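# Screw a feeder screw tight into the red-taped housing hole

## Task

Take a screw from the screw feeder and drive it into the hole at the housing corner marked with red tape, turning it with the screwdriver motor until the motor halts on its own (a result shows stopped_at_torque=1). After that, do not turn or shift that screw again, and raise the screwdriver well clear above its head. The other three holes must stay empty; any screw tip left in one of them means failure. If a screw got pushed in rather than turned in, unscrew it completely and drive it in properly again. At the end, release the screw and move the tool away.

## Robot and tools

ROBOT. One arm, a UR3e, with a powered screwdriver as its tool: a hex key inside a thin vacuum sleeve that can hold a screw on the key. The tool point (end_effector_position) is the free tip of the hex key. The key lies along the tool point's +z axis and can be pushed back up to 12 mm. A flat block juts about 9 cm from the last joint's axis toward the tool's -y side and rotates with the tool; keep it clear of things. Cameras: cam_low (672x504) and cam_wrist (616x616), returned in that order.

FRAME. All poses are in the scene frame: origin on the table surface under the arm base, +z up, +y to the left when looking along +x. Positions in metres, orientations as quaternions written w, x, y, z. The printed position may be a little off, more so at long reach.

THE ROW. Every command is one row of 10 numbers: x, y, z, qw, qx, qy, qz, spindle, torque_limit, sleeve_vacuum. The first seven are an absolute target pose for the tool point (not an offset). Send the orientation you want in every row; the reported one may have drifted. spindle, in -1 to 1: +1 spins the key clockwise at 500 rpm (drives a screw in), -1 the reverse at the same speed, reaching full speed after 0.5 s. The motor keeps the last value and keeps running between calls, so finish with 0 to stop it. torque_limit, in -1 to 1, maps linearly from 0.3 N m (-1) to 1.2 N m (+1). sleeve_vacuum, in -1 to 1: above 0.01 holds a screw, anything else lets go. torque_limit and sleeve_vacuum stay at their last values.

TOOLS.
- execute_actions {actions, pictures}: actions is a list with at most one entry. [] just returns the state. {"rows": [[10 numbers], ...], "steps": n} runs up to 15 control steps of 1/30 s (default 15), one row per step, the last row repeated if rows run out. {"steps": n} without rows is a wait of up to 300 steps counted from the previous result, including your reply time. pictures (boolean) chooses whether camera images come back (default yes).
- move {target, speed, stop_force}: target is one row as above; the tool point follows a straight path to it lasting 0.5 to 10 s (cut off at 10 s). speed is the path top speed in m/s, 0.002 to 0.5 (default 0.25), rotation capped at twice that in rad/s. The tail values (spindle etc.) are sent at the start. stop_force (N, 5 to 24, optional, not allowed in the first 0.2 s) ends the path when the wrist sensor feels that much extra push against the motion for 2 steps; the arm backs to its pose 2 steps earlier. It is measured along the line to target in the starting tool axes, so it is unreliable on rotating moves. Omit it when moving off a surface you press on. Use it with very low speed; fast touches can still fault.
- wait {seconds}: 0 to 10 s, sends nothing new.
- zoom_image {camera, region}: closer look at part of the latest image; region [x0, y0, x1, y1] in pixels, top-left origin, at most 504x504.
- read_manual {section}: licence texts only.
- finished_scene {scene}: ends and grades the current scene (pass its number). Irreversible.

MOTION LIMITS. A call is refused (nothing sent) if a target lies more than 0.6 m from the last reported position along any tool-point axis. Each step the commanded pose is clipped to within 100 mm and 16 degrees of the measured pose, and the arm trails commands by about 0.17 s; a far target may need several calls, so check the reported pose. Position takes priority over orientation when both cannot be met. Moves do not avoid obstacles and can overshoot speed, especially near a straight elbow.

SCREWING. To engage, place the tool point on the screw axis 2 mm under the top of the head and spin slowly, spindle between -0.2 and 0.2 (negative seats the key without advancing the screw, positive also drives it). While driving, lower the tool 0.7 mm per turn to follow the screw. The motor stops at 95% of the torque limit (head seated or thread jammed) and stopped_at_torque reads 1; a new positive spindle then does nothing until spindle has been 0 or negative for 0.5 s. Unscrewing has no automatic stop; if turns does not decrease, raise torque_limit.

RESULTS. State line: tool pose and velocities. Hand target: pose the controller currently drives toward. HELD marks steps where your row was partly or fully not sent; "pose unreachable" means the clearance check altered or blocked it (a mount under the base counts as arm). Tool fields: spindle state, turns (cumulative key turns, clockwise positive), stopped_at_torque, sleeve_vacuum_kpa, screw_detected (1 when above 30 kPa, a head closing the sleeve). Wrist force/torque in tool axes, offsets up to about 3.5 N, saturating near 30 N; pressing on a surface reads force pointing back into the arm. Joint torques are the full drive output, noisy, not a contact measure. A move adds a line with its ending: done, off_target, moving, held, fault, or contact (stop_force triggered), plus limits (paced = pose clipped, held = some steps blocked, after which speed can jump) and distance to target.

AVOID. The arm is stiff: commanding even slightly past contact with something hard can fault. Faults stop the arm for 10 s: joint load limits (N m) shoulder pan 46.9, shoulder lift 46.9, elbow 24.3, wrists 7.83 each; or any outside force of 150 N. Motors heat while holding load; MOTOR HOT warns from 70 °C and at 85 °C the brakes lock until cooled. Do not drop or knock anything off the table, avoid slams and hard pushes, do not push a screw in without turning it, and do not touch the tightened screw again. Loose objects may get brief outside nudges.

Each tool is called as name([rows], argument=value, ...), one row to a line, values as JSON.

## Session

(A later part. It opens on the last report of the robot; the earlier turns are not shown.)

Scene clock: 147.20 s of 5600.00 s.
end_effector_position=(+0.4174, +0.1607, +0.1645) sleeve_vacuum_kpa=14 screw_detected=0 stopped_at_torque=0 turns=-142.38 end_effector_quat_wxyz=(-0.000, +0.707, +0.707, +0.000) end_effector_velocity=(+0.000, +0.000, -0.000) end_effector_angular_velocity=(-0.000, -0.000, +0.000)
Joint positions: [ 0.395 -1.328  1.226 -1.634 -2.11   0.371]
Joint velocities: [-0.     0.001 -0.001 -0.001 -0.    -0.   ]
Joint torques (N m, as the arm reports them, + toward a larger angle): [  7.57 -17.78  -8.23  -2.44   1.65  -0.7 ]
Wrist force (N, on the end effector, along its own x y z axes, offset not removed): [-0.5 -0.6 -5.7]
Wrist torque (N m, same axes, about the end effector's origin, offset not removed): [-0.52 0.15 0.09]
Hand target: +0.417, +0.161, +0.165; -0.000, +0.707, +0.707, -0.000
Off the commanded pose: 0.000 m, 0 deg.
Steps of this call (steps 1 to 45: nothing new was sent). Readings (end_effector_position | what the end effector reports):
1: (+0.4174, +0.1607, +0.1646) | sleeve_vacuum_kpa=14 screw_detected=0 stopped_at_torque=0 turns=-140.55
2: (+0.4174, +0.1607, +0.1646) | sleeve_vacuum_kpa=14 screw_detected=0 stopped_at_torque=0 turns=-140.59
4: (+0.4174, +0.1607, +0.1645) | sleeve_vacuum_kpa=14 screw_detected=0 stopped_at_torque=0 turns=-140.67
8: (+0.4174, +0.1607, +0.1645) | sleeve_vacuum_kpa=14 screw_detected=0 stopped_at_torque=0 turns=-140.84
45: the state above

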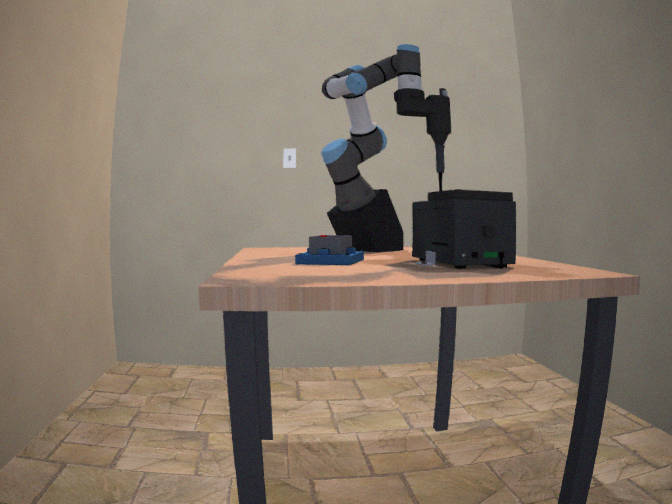

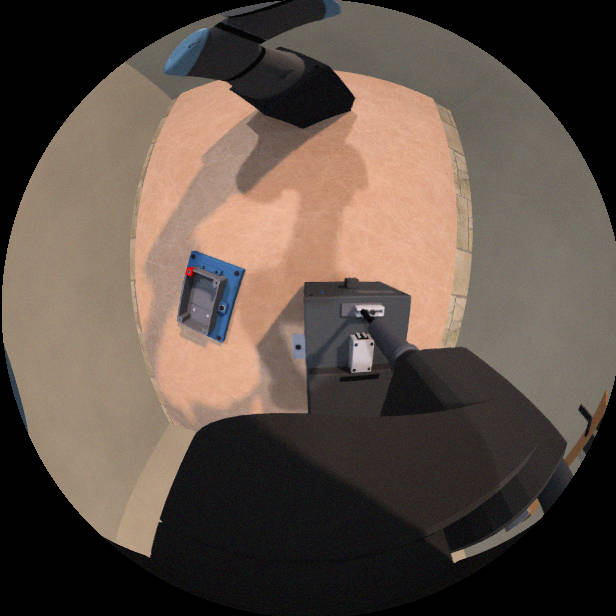

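move(target=[0.4174,0.1607,0.174,0,0.707,0.707,0,0,0,1], speed=0.02)

move(target=[0.426,0.1643,0.1735,0,0.707,0.707,0,0,0,1], speed=0.01)

zoom_image(camera="cam_wrist", region=[345,295,385,335])

wait(seconds=4)

zoom_image(camera="cam_wrist", region=[345,295,385,335])

Scene clock: 156.67 s of 5600.00 s.
end_effector_position=(+0.4174, +0.1607, +0.1736) sleeve_vacuum_kpa=14 screw_detected=0 stopped_at_torque=0 turns=-153.21 end_effector_quat_wxyz=(+0.000, +0.707, +0.707, +0.000) end_effector_velocity=(-0.000, -0.000, +0.003) end_effector_angular_velocity=(-0.001, +0.002, -0.000)
Joint positions: [ 0.408 -1.322  1.18  -1.586 -2.112  0.386]
Joint velocities: [ 0.004  0.004 -0.018  0.019 -0.001  0.006]
Joint torques (N m, as the arm reports them, + toward a larger angle): [ 13.08 -13.88 -14.16  -1.31  -0.23   0.74]
Wrist force (N, on the end effector, along its own x y z axes, offset not removed): [-0.9 -2.1 -0.6]
Wrist torque (N m, same axes, about the end effector's origin, offset not removed): [-0.53 0.31 0.11]
Hand target: +0.417, +0.161, +0.174; +0.000, +0.707, +0.707, +0.000
Off the commanded pose: 0.000 m, 0 deg.
move: done

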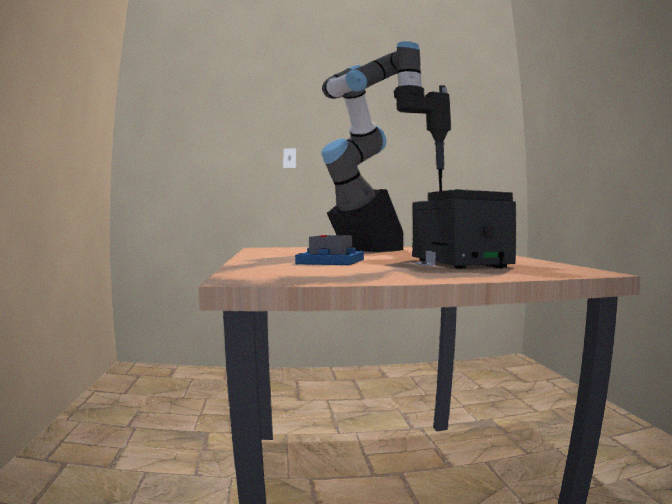

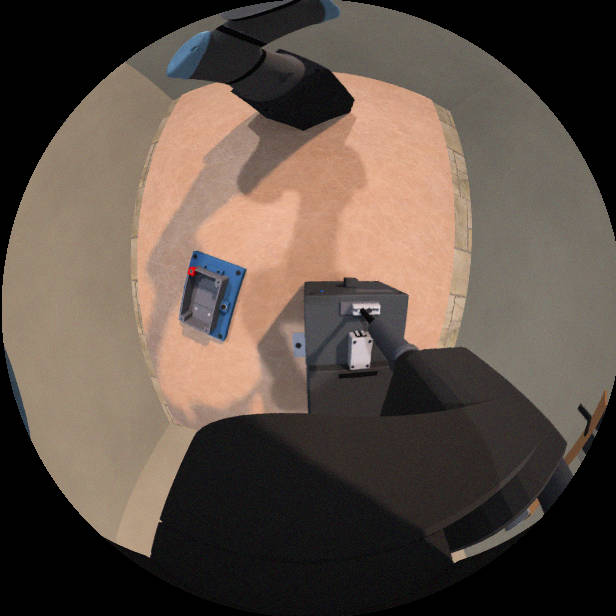

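Scene clock: 157.83 s of 5600.00 s.
end_effector_position=(+0.4256, +0.1641, +0.1735) sleeve_vacuum_kpa=14 screw_detected=0 stopped_at_torque=0 turns=-153.21 end_effector_quat_wxyz=(+0.000, +0.707, +0.707, +0.000) end_effector_velocity=(+0.003, +0.001, +0.000) end_effector_angular_velocity=(+0.000, -0.000, +0.000)
Joint positions: [ 0.408 -1.282  1.121 -1.568 -2.112  0.386]
Joint velocities: [-0.001  0.014 -0.022  0.007  0.    -0.002]
Joint torques (N m, as the arm reports them, + toward a larger angle): [ 11.48 -14.5  -14.43  -1.19   1.52   0.5 ]
Wrist force (N, on the end effector, along its own x y z axes, offset not removed): [-1.6 -1.9 -2.0]
Wrist torque (N m, same axes, about the end effector's origin, offset not removed): [-0.41 0.24 0.28]
Hand target: +0.426, +0.164, +0.174; +0.000, +0.707, +0.707, +0.000
Off the commanded pose: 0.000 m, 0 deg.
move: done

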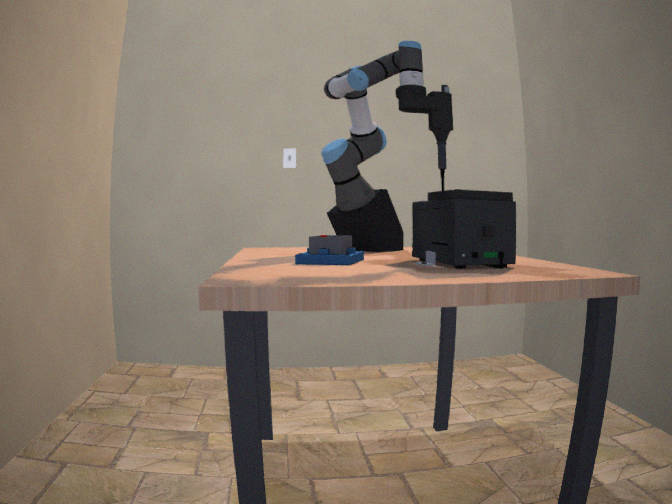

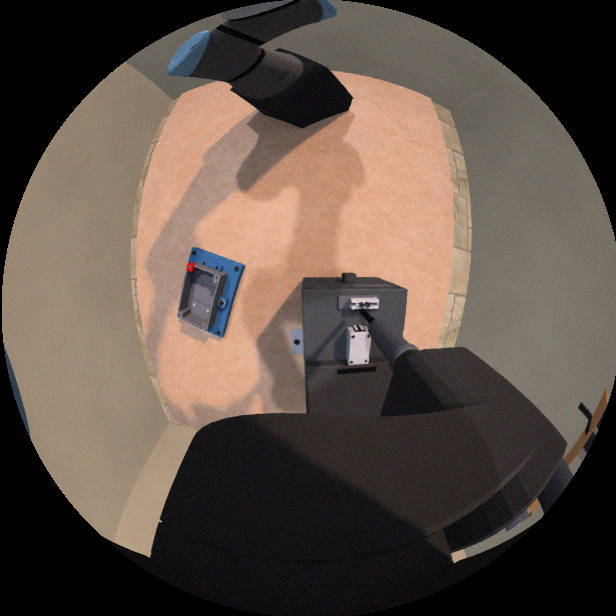

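Region (345, 295, 385, 335) of cam_wrist's 616x616 image, scaled by 12.600, with more detail than that image has.

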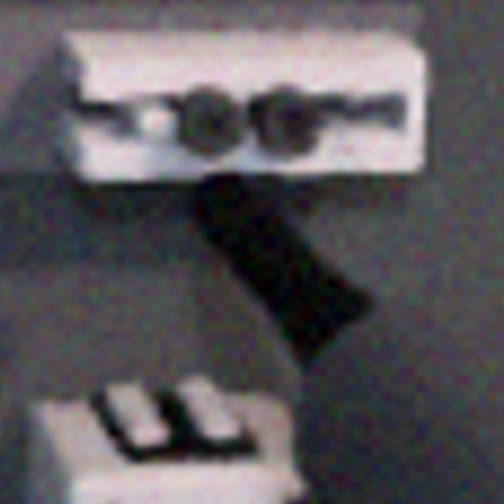

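Scene clock: 161.83 s of 5600.00 s.
end_effector_position=(+0.4260, +0.1643, +0.1735) sleeve_vacuum_kpa=14 screw_detected=0 stopped_at_torque=0 turns=-153.21 end_effector_quat_wxyz=(+0.000, +0.707, +0.707, +0.000) end_effector_velocity=(-0.000, -0.000, +0.001) end_effector_angular_velocity=(+0.000, -0.000, +0.002)
Joint positions: [ 0.408 -1.28   1.118 -1.566 -2.112  0.386]
Joint velocities: [ 0.001 -0.001 -0.     0.001  0.    -0.001]
Joint torques (N m, as the arm reports them, + toward a larger angle): [ 13.34 -14.33 -14.17  -1.32  -0.2    0.74]
Wrist force (N, on the end effector, along its own x y z axes, offset not removed): [1.2 -2.6 1.5]
Wrist torque (N m, same axes, about the end effector's origin, offset not removed): [-0.77 -0.11 0.23]
Hand target: +0.426, +0.164, +0.174; +0.000, +0.707, +0.707, +0.000
Off the commanded pose: 0.000 m, 0 deg.
Steps of this call (steps 1 to 90: nothing new was sent; then 1.00 s passed at rest). Readings (end_effector_position | what the end effector reports):
1: (+0.4257, +0.1642, +0.1735) | sleeve_vacuum_kpa=14 screw_detected=0 stopped_at_torque=0 turns=-153.21
2: (+0.4258, +0.1642, +0.1735) | sleeve_vacuum_kpa=14 screw_detected=0 stopped_at_torque=0 turns=-153.21
4: (+0.4259, +0.1642, +0.1735) | sleeve_vacuum_kpa=14 screw_detected=0 stopped_at_torque=0 turns=-153.21
8: (+0.4260, +0.1643, +0.1735) | sleeve_vacuum_kpa=14 screw_detected=0 stopped_at_torque=0 turns=-153.21
90: the state above

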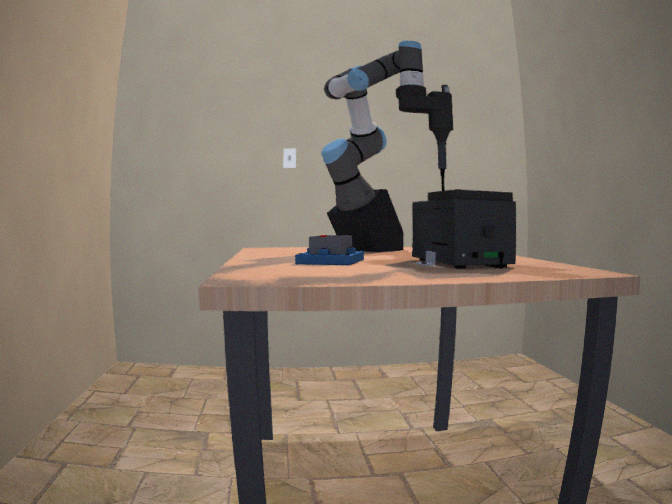

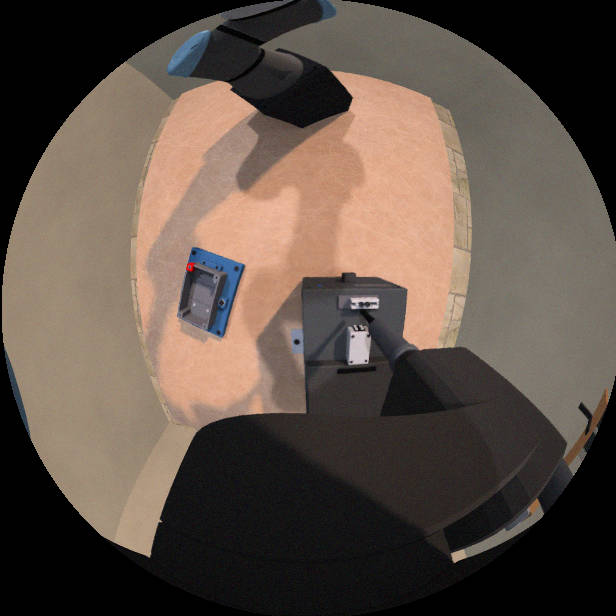

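Region (345, 295, 385, 335) of cam_wrist's 616x616 image, scaled by 12.600, with more detail than that image has.

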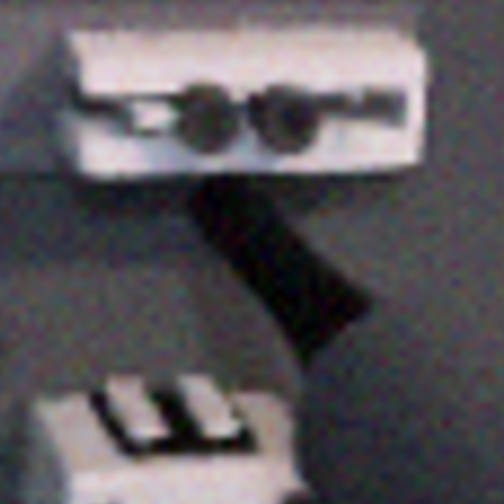

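move(target=[0.4186,0.1624,0.1735,0,0.707,0.707,0,0,0,1], speed=0.01)

move(target=[0.4186,0.1624,0.166,0,0.707,0.707,0,-0.05,0,1], speed=0.002)

execute_actions([
  {"steps":60},
])

zoom_image(camera="cam_wrist", region=[345,295,385,335])

Scene clock: 172.23 s of 5600.00 s.
end_effector_position=(+0.4190, +0.1625, +0.1735) sleeve_vacuum_kpa=14 screw_detected=0 stopped_at_torque=0 turns=-153.21 end_effector_quat_wxyz=(-0.000, +0.707, +0.707, -0.000) end_effector_velocity=(-0.003, -0.000, -0.000) end_effector_angular_velocity=(+0.000, -0.000, +0.003)
Joint positions: [ 0.411 -1.31   1.165 -1.581 -2.113  0.389]
Joint velocities: [ 0.002 -0.012  0.021 -0.008  0.    -0.001]
Joint torques (N m, as the arm reports them, + toward a larger angle): [ 13.09 -19.33  -9.36  -3.2   -0.22   0.66]
Wrist force (N, on the end effector, along its own x y z axes, offset not removed): [-2.1 -0.2 -3.8]
Wrist torque (N m, same axes, about the end effector's origin, offset not removed): [-0.03 0.44 0.18]
Hand target: +0.419, +0.162, +0.173; -0.000, +0.707, +0.707, -0.000
Off the commanded pose: 0.000 m, 0 deg.
After step 90, 6.40 s passed at rest.
move: done

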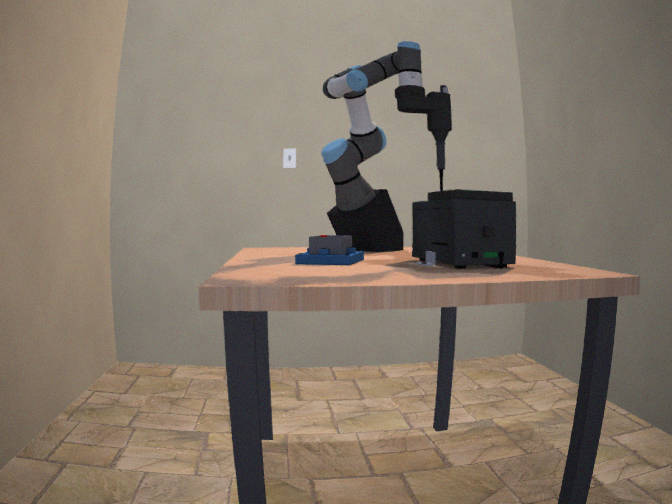

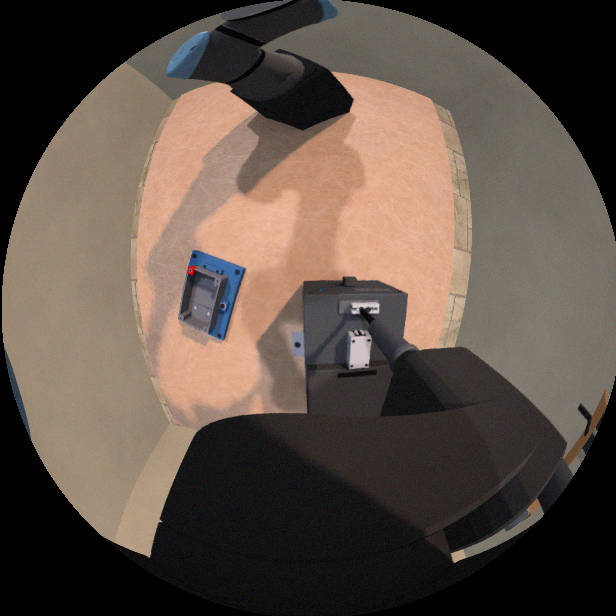

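Scene clock: 176.20 s of 5600.00 s.
end_effector_position=(+0.4186, +0.1624, +0.1661) sleeve_vacuum_kpa=14 screw_detected=0 stopped_at_torque=0 turns=-154.86 end_effector_quat_wxyz=(-0.000, +0.707, +0.707, +0.000) end_effector_velocity=(-0.001, +0.000, -0.001) end_effector_angular_velocity=(-0.001, +0.001, +0.001)
Joint positions: [ 0.4   -1.318  1.207 -1.622 -2.111  0.377]
Joint velocities: [-0.001 -0.     0.004 -0.003 -0.    -0.002]
Joint torques (N m, as the arm reports them, + toward a larger angle): [  7.47 -18.19  -8.22  -2.46   1.61  -0.71]
Wrist force (N, on the end effector, along its own x y z axes, offset not removed): [1.7 0.3 -4.5]
Wrist torque (N m, same axes, about the end effector's origin, offset not removed): [-0.19 -0.42 0.12]
Hand target: +0.419, +0.162, +0.166; -0.000, +0.707, +0.707, +0.000
Off the commanded pose: 0.000 m, 0 deg.
move: done

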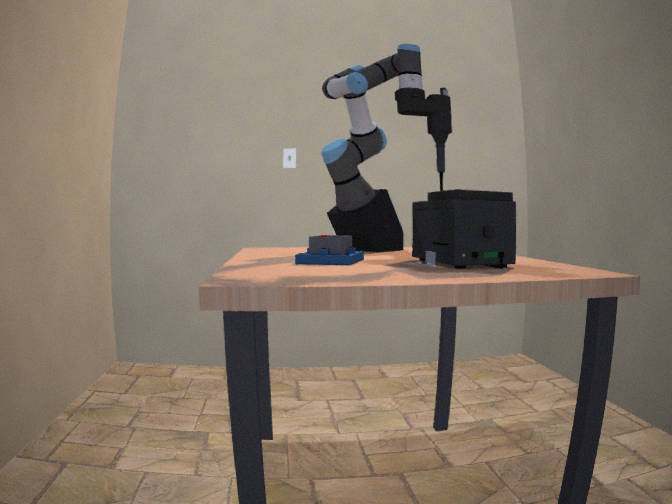

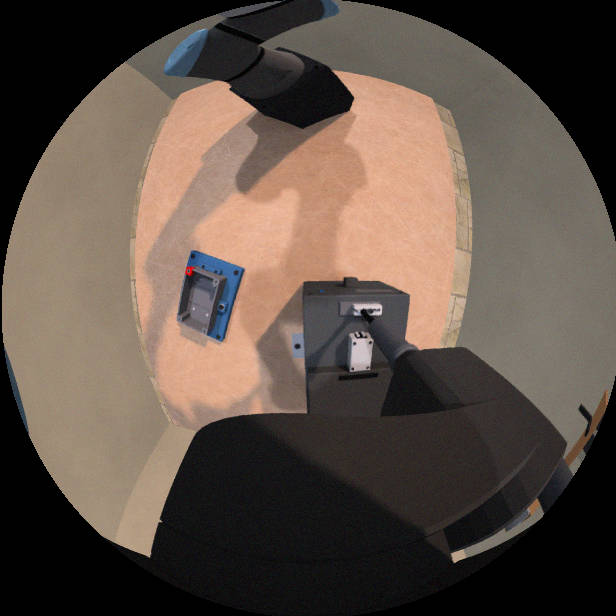

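Scene clock: 178.20 s of 5600.00 s.
end_effector_position=(+0.4186, +0.1624, +0.1660) sleeve_vacuum_kpa=14 screw_detected=0 stopped_at_torque=0 turns=-155.69 end_effector_quat_wxyz=(+0.000, +0.707, +0.707, +0.000) end_effector_velocity=(-0.000, +0.000, -0.000) end_effector_angular_velocity=(-0.000, +0.001, +0.001)
Joint positions: [ 0.4   -1.318  1.208 -1.623 -2.111  0.377]
Joint velocities: [ 0.     0.001 -0.     0.    -0.     0.   ]
Joint torques (N m, as the arm reports them, + toward a larger angle): [ 14.18 -15.49 -11.54  -0.98   1.7   -0.26]
Wrist force (N, on the end effector, along its own x y z axes, offset not removed): [-5.6 0.2 -4.0]
Wrist torque (N m, same axes, about the end effector's origin, offset not removed): [-0.50 0.57 0.13]
Hand target: +0.419, +0.162, +0.166; -0.000, +0.707, +0.707, +0.000
Off the commanded pose: 0.000 m, 0 deg.
Steps of this call (steps 1 to 60: nothing new was sent). Readings (end_effector_position | what the end effector reports):
1: (+0.4186, +0.1624, +0.1661) | sleeve_vacuum_kpa=14 screw_detected=0 stopped_at_torque=0 turns=-154.88
2: (+0.4186, +0.1624, +0.1660) | sleeve_vacuum_kpa=14 screw_detected=0 stopped_at_torque=0 turns=-154.89
4: (+0.4186, +0.1624, +0.1660) | sleeve_vacuum_kpa=14 screw_detected=0 stopped_at_torque=0 turns=-154.92
8: (+0.4186, +0.1624, +0.1660) | sleeve_vacuum_kpa=14 screw_detected=0 stopped_at_torque=0 turns=-154.97
60: the state above

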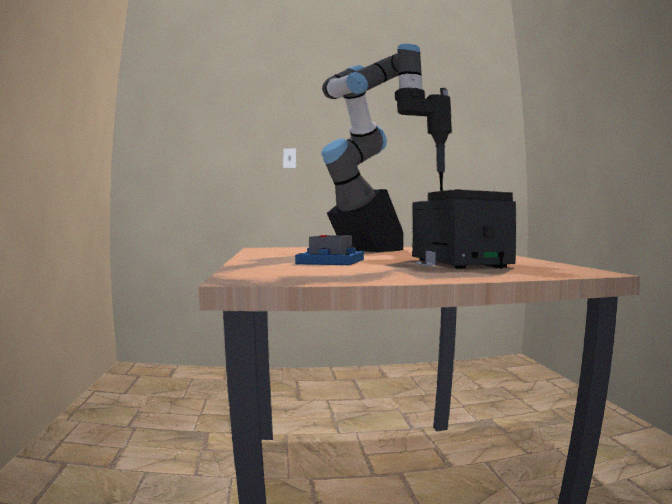

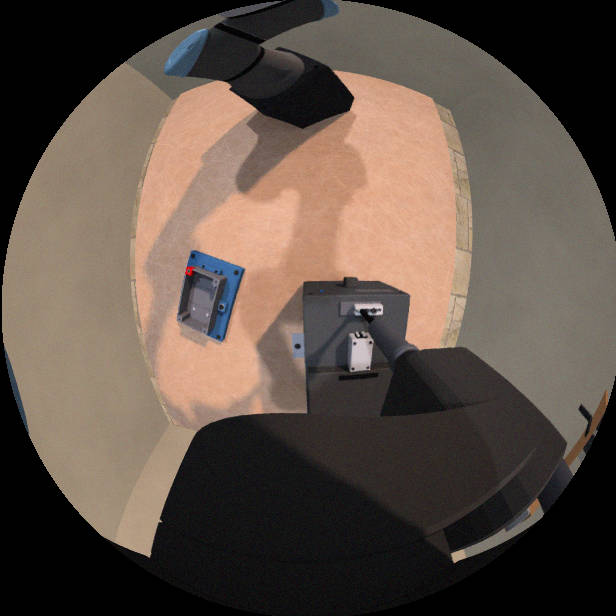

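Region (345, 295, 385, 335) of cam_wrist's 616x616 image, scaled by 12.600, with more detail than that image has.

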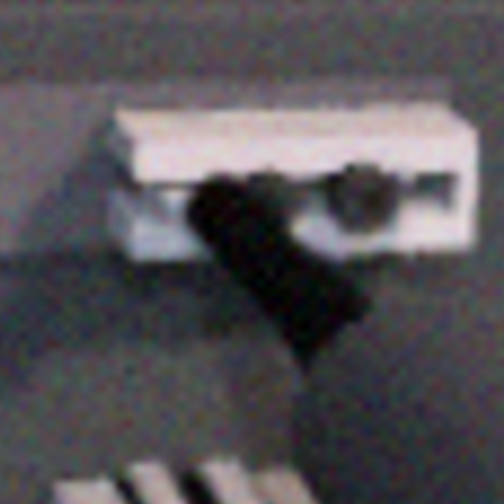

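move(target=[0.4186,0.1615,0.1745,0,0.707,0.707,0,0,0,1], speed=0.02)

move(target=[0.426,0.1643,0.1735,0,0.707,0.707,0,0,0,1], speed=0.01)

wait(seconds=5)

zoom_image(camera="cam_wrist", region=[345,295,385,335])

Scene clock: 186.50 s of 5600.00 s.
end_effector_position=(+0.4186, +0.1615, +0.1741) sleeve_vacuum_kpa=14 screw_detected=0 stopped_at_torque=0 turns=-158.83 end_effector_quat_wxyz=(+0.000, +0.707, +0.707, +0.000) end_effector_velocity=(+0.000, -0.000, +0.003) end_effector_angular_velocity=(-0.001, +0.001, +0.000)
Joint positions: [ 0.41  -1.315  1.168 -1.581 -2.113  0.388]
Joint velocities: [ 0.004  0.004 -0.019  0.019 -0.001  0.004]
Joint torques (N m, as the arm reports them, + toward a larger angle): [ 13.63 -13.14 -14.38  -1.38  -0.18   0.52]
Wrist force (N, on the end effector, along its own x y z axes, offset not removed): [-0.7 -1.5 0.8]
Wrist torque (N m, same axes, about the end effector's origin, offset not removed): [-0.50 0.37 0.24]
Hand target: +0.419, +0.161, +0.174; +0.000, +0.707, +0.707, +0.000
Off the commanded pose: 0.000 m, 0 deg.
move: done

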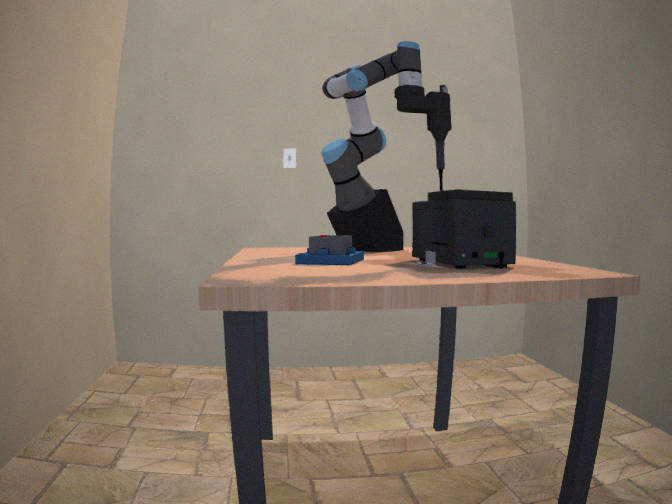

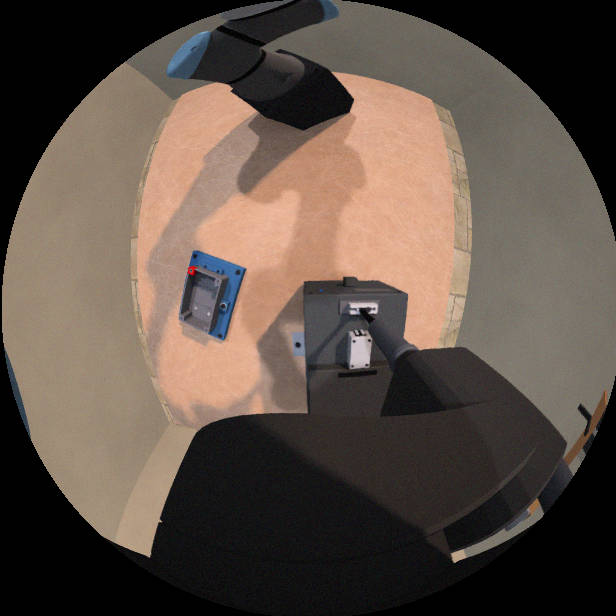

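Scene clock: 187.50 s of 5600.00 s.
end_effector_position=(+0.4256, +0.1642, +0.1735) sleeve_vacuum_kpa=14 screw_detected=0 stopped_at_torque=0 turns=-158.83 end_effector_quat_wxyz=(+0.000, +0.707, +0.707, +0.000) end_effector_velocity=(+0.003, +0.001, -0.001) end_effector_angular_velocity=(-0.001, +0.002, +0.001)
Joint positions: [ 0.408 -1.282  1.121 -1.567 -2.112  0.386]
Joint velocities: [-0.001  0.017 -0.022  0.007  0.    -0.   ]
Joint torques (N m, as the arm reports them, + toward a larger angle): [  8.85 -14.   -14.52  -1.37   1.79  -0.64]
Wrist force (N, on the end effector, along its own x y z axes, offset not removed): [1.5 -2.6 1.1]
Wrist torque (N m, same axes, about the end effector's origin, offset not removed): [-0.77 -0.30 0.16]
Hand target: +0.426, +0.164, +0.174; +0.000, +0.707, +0.707, +0.000
Off the commanded pose: 0.000 m, 0 deg.
move: done

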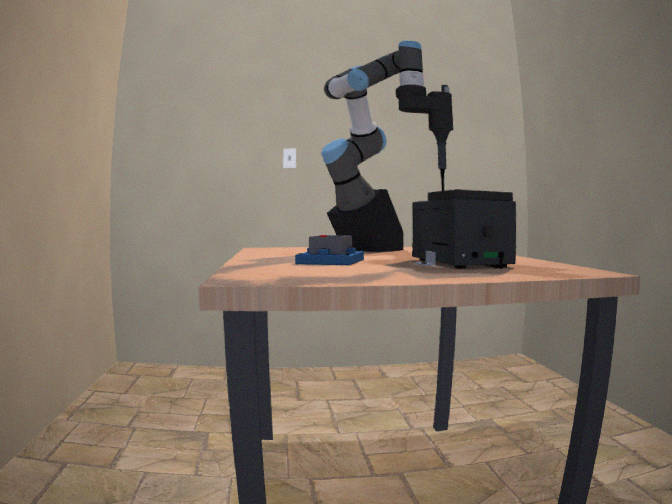

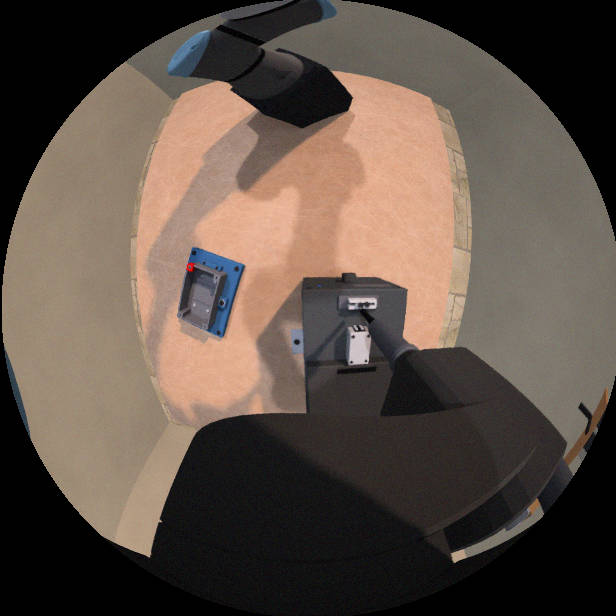

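Scene clock: 192.50 s of 5600.00 s.
end_effector_position=(+0.4260, +0.1643, +0.1735) sleeve_vacuum_kpa=14 screw_detected=0 stopped_at_torque=0 turns=-158.83 end_effector_quat_wxyz=(+0.000, +0.707, +0.707, +0.000) end_effector_velocity=(-0.000, -0.000, +0.000) end_effector_angular_velocity=(-0.000, -0.000, +0.001)
Joint positions: [ 0.408 -1.28   1.118 -1.566 -2.112  0.386]
Joint velocities: [-0.    -0.001 -0.001  0.001 -0.    -0.001]
Joint torques (N m, as the arm reports them, + toward a larger angle): [  9.16 -14.16 -14.29  -1.36  -0.21   0.71]
Wrist force (N, on the end effector, along its own x y z axes, offset not removed): [-3.8 -3.4 -1.9]
Wrist torque (N m, same axes, about the end effector's origin, offset not removed): [-1.04 0.94 0.26]
Hand target: +0.426, +0.164, +0.174; +0.000, +0.707, +0.707, +0.000
Off the commanded pose: 0.000 m, 0 deg.
Steps of this call (steps 1 to 90: nothing new was sent; then 2.00 s passed at rest). Readings (end_effector_position | what the end effector reports):
1: (+0.4257, +0.1642, +0.1735) | sleeve_vacuum_kpa=14 screw_detected=0 stopped_at_torque=0 turns=-158.83
2: (+0.4258, +0.1642, +0.1735) | sleeve_vacuum_kpa=14 screw_detected=0 stopped_at_torque=0 turns=-158.83
4: (+0.4259, +0.1643, +0.1735) | sleeve_vacuum_kpa=14 screw_detected=0 stopped_at_torque=0 turns=-158.83
8: (+0.4259, +0.1643, +0.1735) | sleeve_vacuum_kpa=14 screw_detected=0 stopped_at_torque=0 turns=-158.83
90: the state above

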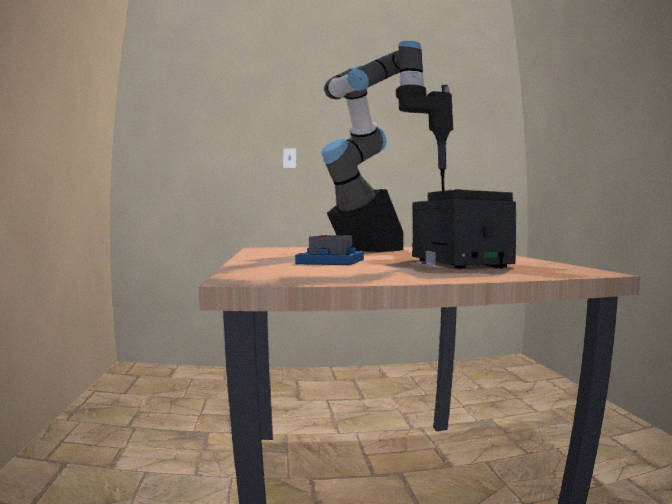

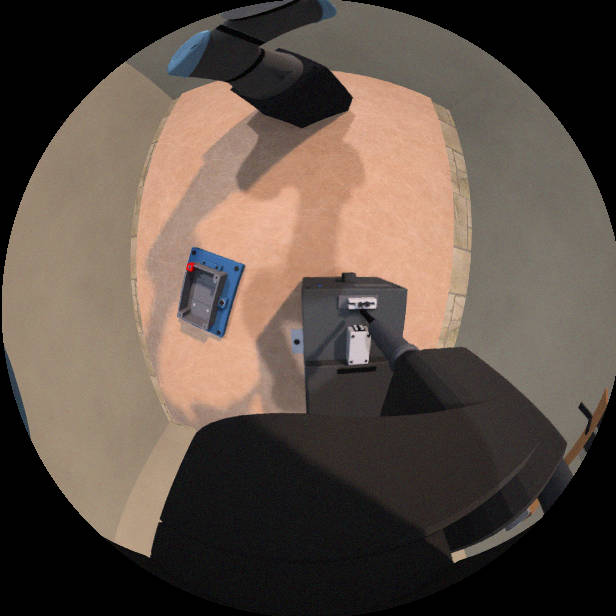

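Region (345, 295, 385, 335) of cam_wrist's 616x616 image, scaled by 12.600, with more detail than that image has.

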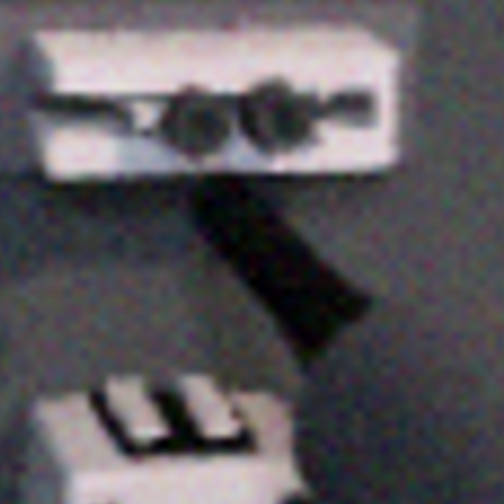

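move(target=[0.4184,0.1626,0.1735,0,0.707,0.707,0,0,0,1], speed=0.01)

move(target=[0.4184,0.1626,0.167,0,0.707,0.707,0,-0.15,0,1], speed=0.003)

execute_actions([
  {"steps":240},
])

zoom_image(camera="cam_wrist", region=[345,295,385,335])

Scene clock: 205.60 s of 5600.00 s.
end_effector_position=(+0.4188, +0.1627, +0.1735) sleeve_vacuum_kpa=14 screw_detected=0 stopped_at_torque=0 turns=-158.83 end_effector_quat_wxyz=(-0.000, +0.707, +0.707, -0.000) end_effector_velocity=(-0.003, -0.001, +0.000) end_effector_angular_velocity=(+0.001, -0.001, -0.001)
Joint positions: [ 0.411 -1.311  1.166 -1.581 -2.113  0.39 ]
Joint velocities: [ 0.001 -0.015  0.022 -0.008  0.     0.001]
Joint torques (N m, as the arm reports them, + toward a larger angle): [ 13.41 -19.08  -9.7   -3.17  -0.21   0.64]
Wrist force (N, on the end effector, along its own x y z axes, offset not removed): [-0.1 -1.5 -0.5]
Wrist torque (N m, same axes, about the end effector's origin, offset not removed): [-0.40 0.00 0.21]
Hand target: +0.418, +0.163, +0.173; -0.000, +0.707, +0.707, -0.000
Off the commanded pose: 0.000 m, 0 deg.
After step 90, 9.10 s passed at rest.
move: done

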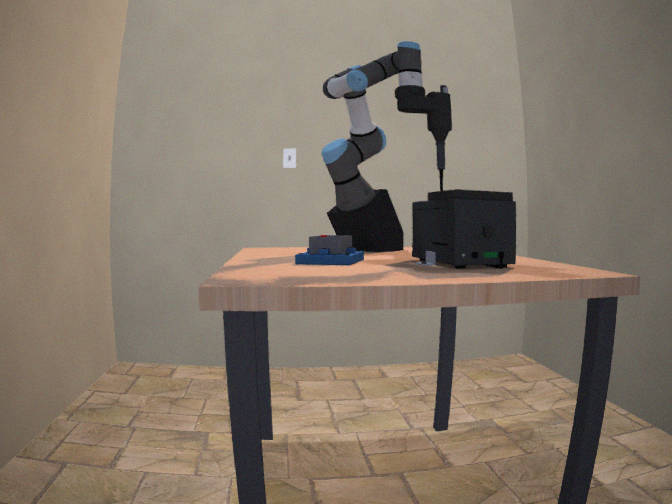

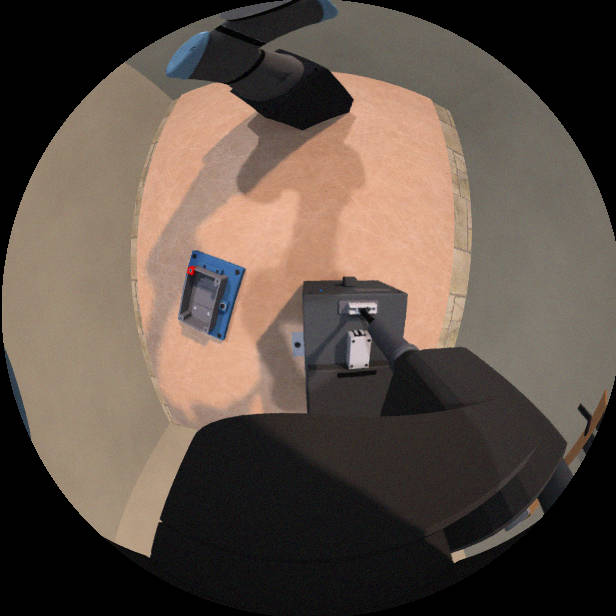

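Scene clock: 208.00 s of 5600.00 s.
end_effector_position=(+0.4184, +0.1626, +0.1671) sleeve_vacuum_kpa=40 screw_detected=1 stopped_at_torque=0 turns=-161.80 end_effector_quat_wxyz=(-0.000, +0.707, +0.707, -0.000) end_effector_velocity=(-0.000, +0.000, -0.001) end_effector_angular_velocity=(+0.000, -0.000, +0.001)
Joint positions: [ 0.402 -1.317  1.202 -1.617 -2.111  0.379]
Joint velocities: [-0.001 -0.     0.006 -0.006  0.    -0.002]
Joint torques (N m, as the arm reports them, + toward a larger angle): [  7.19 -18.05  -7.23  -1.85   1.62  -0.82]
Wrist force (N, on the end effector, along its own x y z axes, offset not removed): [-0.3 -0.7 -5.6]
Wrist torque (N m, same axes, about the end effector's origin, offset not removed): [-1.04 0.23 0.20]
Hand target: +0.418, +0.163, +0.167; -0.000, +0.707, +0.707, -0.000
Off the commanded pose: 0.000 m, 0 deg.
move: done

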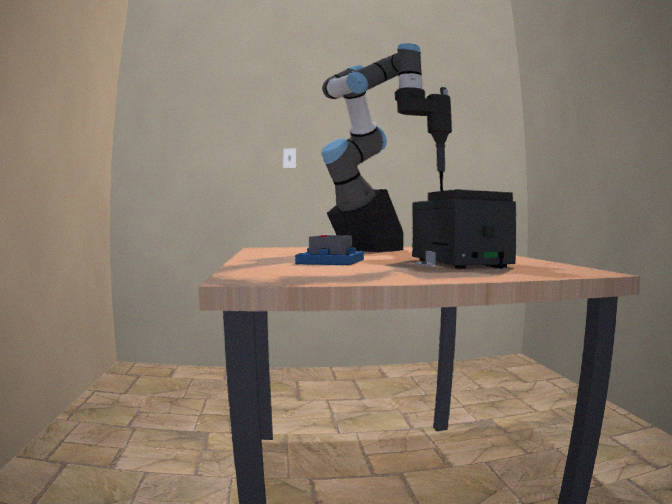

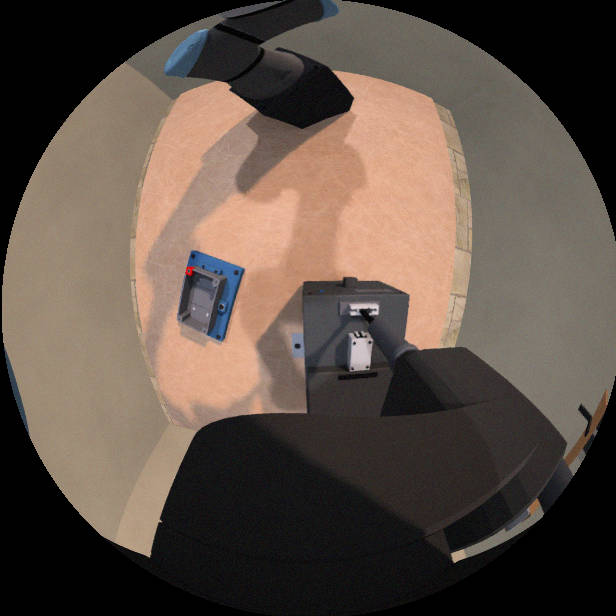

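Scene clock: 216.00 s of 5600.00 s.
end_effector_position=(+0.4184, +0.1626, +0.1670) sleeve_vacuum_kpa=40 screw_detected=1 stopped_at_torque=0 turns=-171.80 end_effector_quat_wxyz=(-0.000, +0.707, +0.707, +0.000) end_effector_velocity=(-0.001, +0.000, -0.001) end_effector_angular_velocity=(-0.000, +0.002, -0.000)
Joint positions: [ 0.402 -1.317  1.203 -1.618 -2.111  0.379]
Joint velocities: [-0.     0.001  0.001  0.001  0.     0.001]
Joint torques (N m, as the arm reports them, + toward a larger angle): [  7.82 -17.58  -7.35  -1.55   1.61  -0.91]
Wrist force (N, on the end effector, along its own x y z axes, offset not removed): [0.3 0.9 -3.9]
Wrist torque (N m, same axes, about the end effector's origin, offset not removed): [-0.77 0.31 0.22]
Hand target: +0.418, +0.163, +0.167; -0.000, +0.707, +0.707, -0.000
Off the commanded pose: 0.000 m, 0 deg.
Steps of this call (steps 1 to 240: nothing new was sent). Readings (end_effector_position | what the end effector reports):
1: (+0.4184, +0.1626, +0.1671) | sleeve_vacuum_kpa=40 screw_detected=1 stopped_at_torque=0 turns=-161.84
2: (+0.4184, +0.1626, +0.1671) | sleeve_vacuum_kpa=40 screw_detected=1 stopped_at_torque=0 turns=-161.88
4: (+0.4184, +0.1626, +0.1670) | sleeve_vacuum_kpa=40 screw_detected=1 stopped_at_torque=0 turns=-161.97
8: (+0.4184, +0.1626, +0.1670) | sleeve_vacuum_kpa=40 screw_detected=1 stopped_at_torque=0 turns=-162.13
240: the state above

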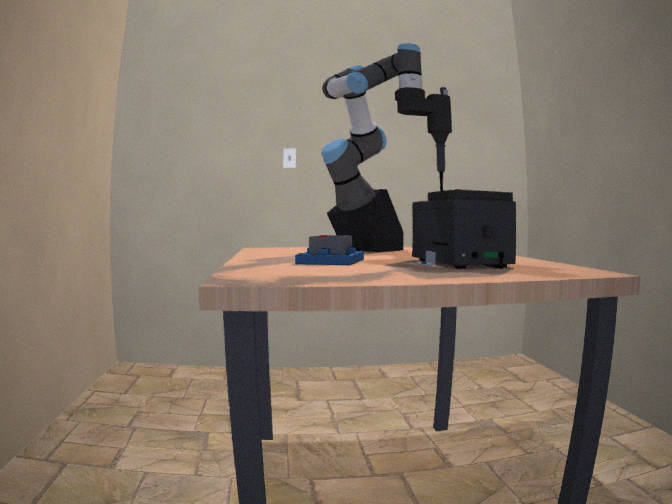

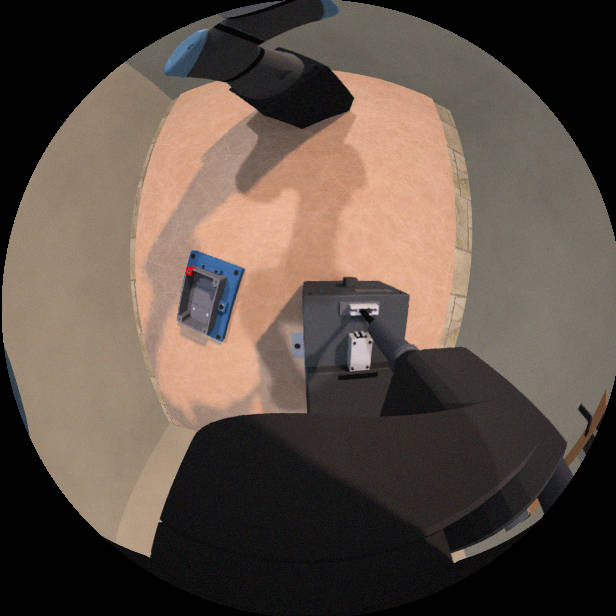

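Region (345, 295, 385, 335) of cam_wrist's 616x616 image, scaled by 12.600, with more detail than that image has.

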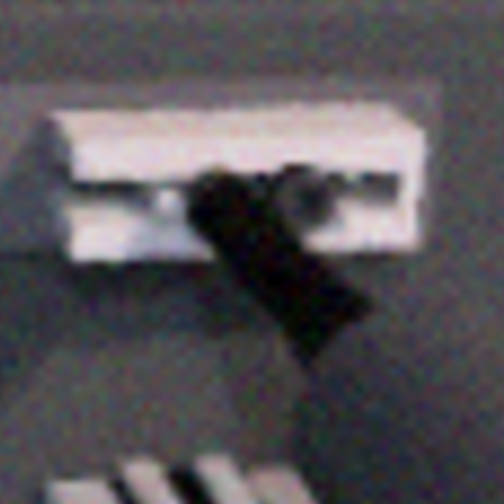

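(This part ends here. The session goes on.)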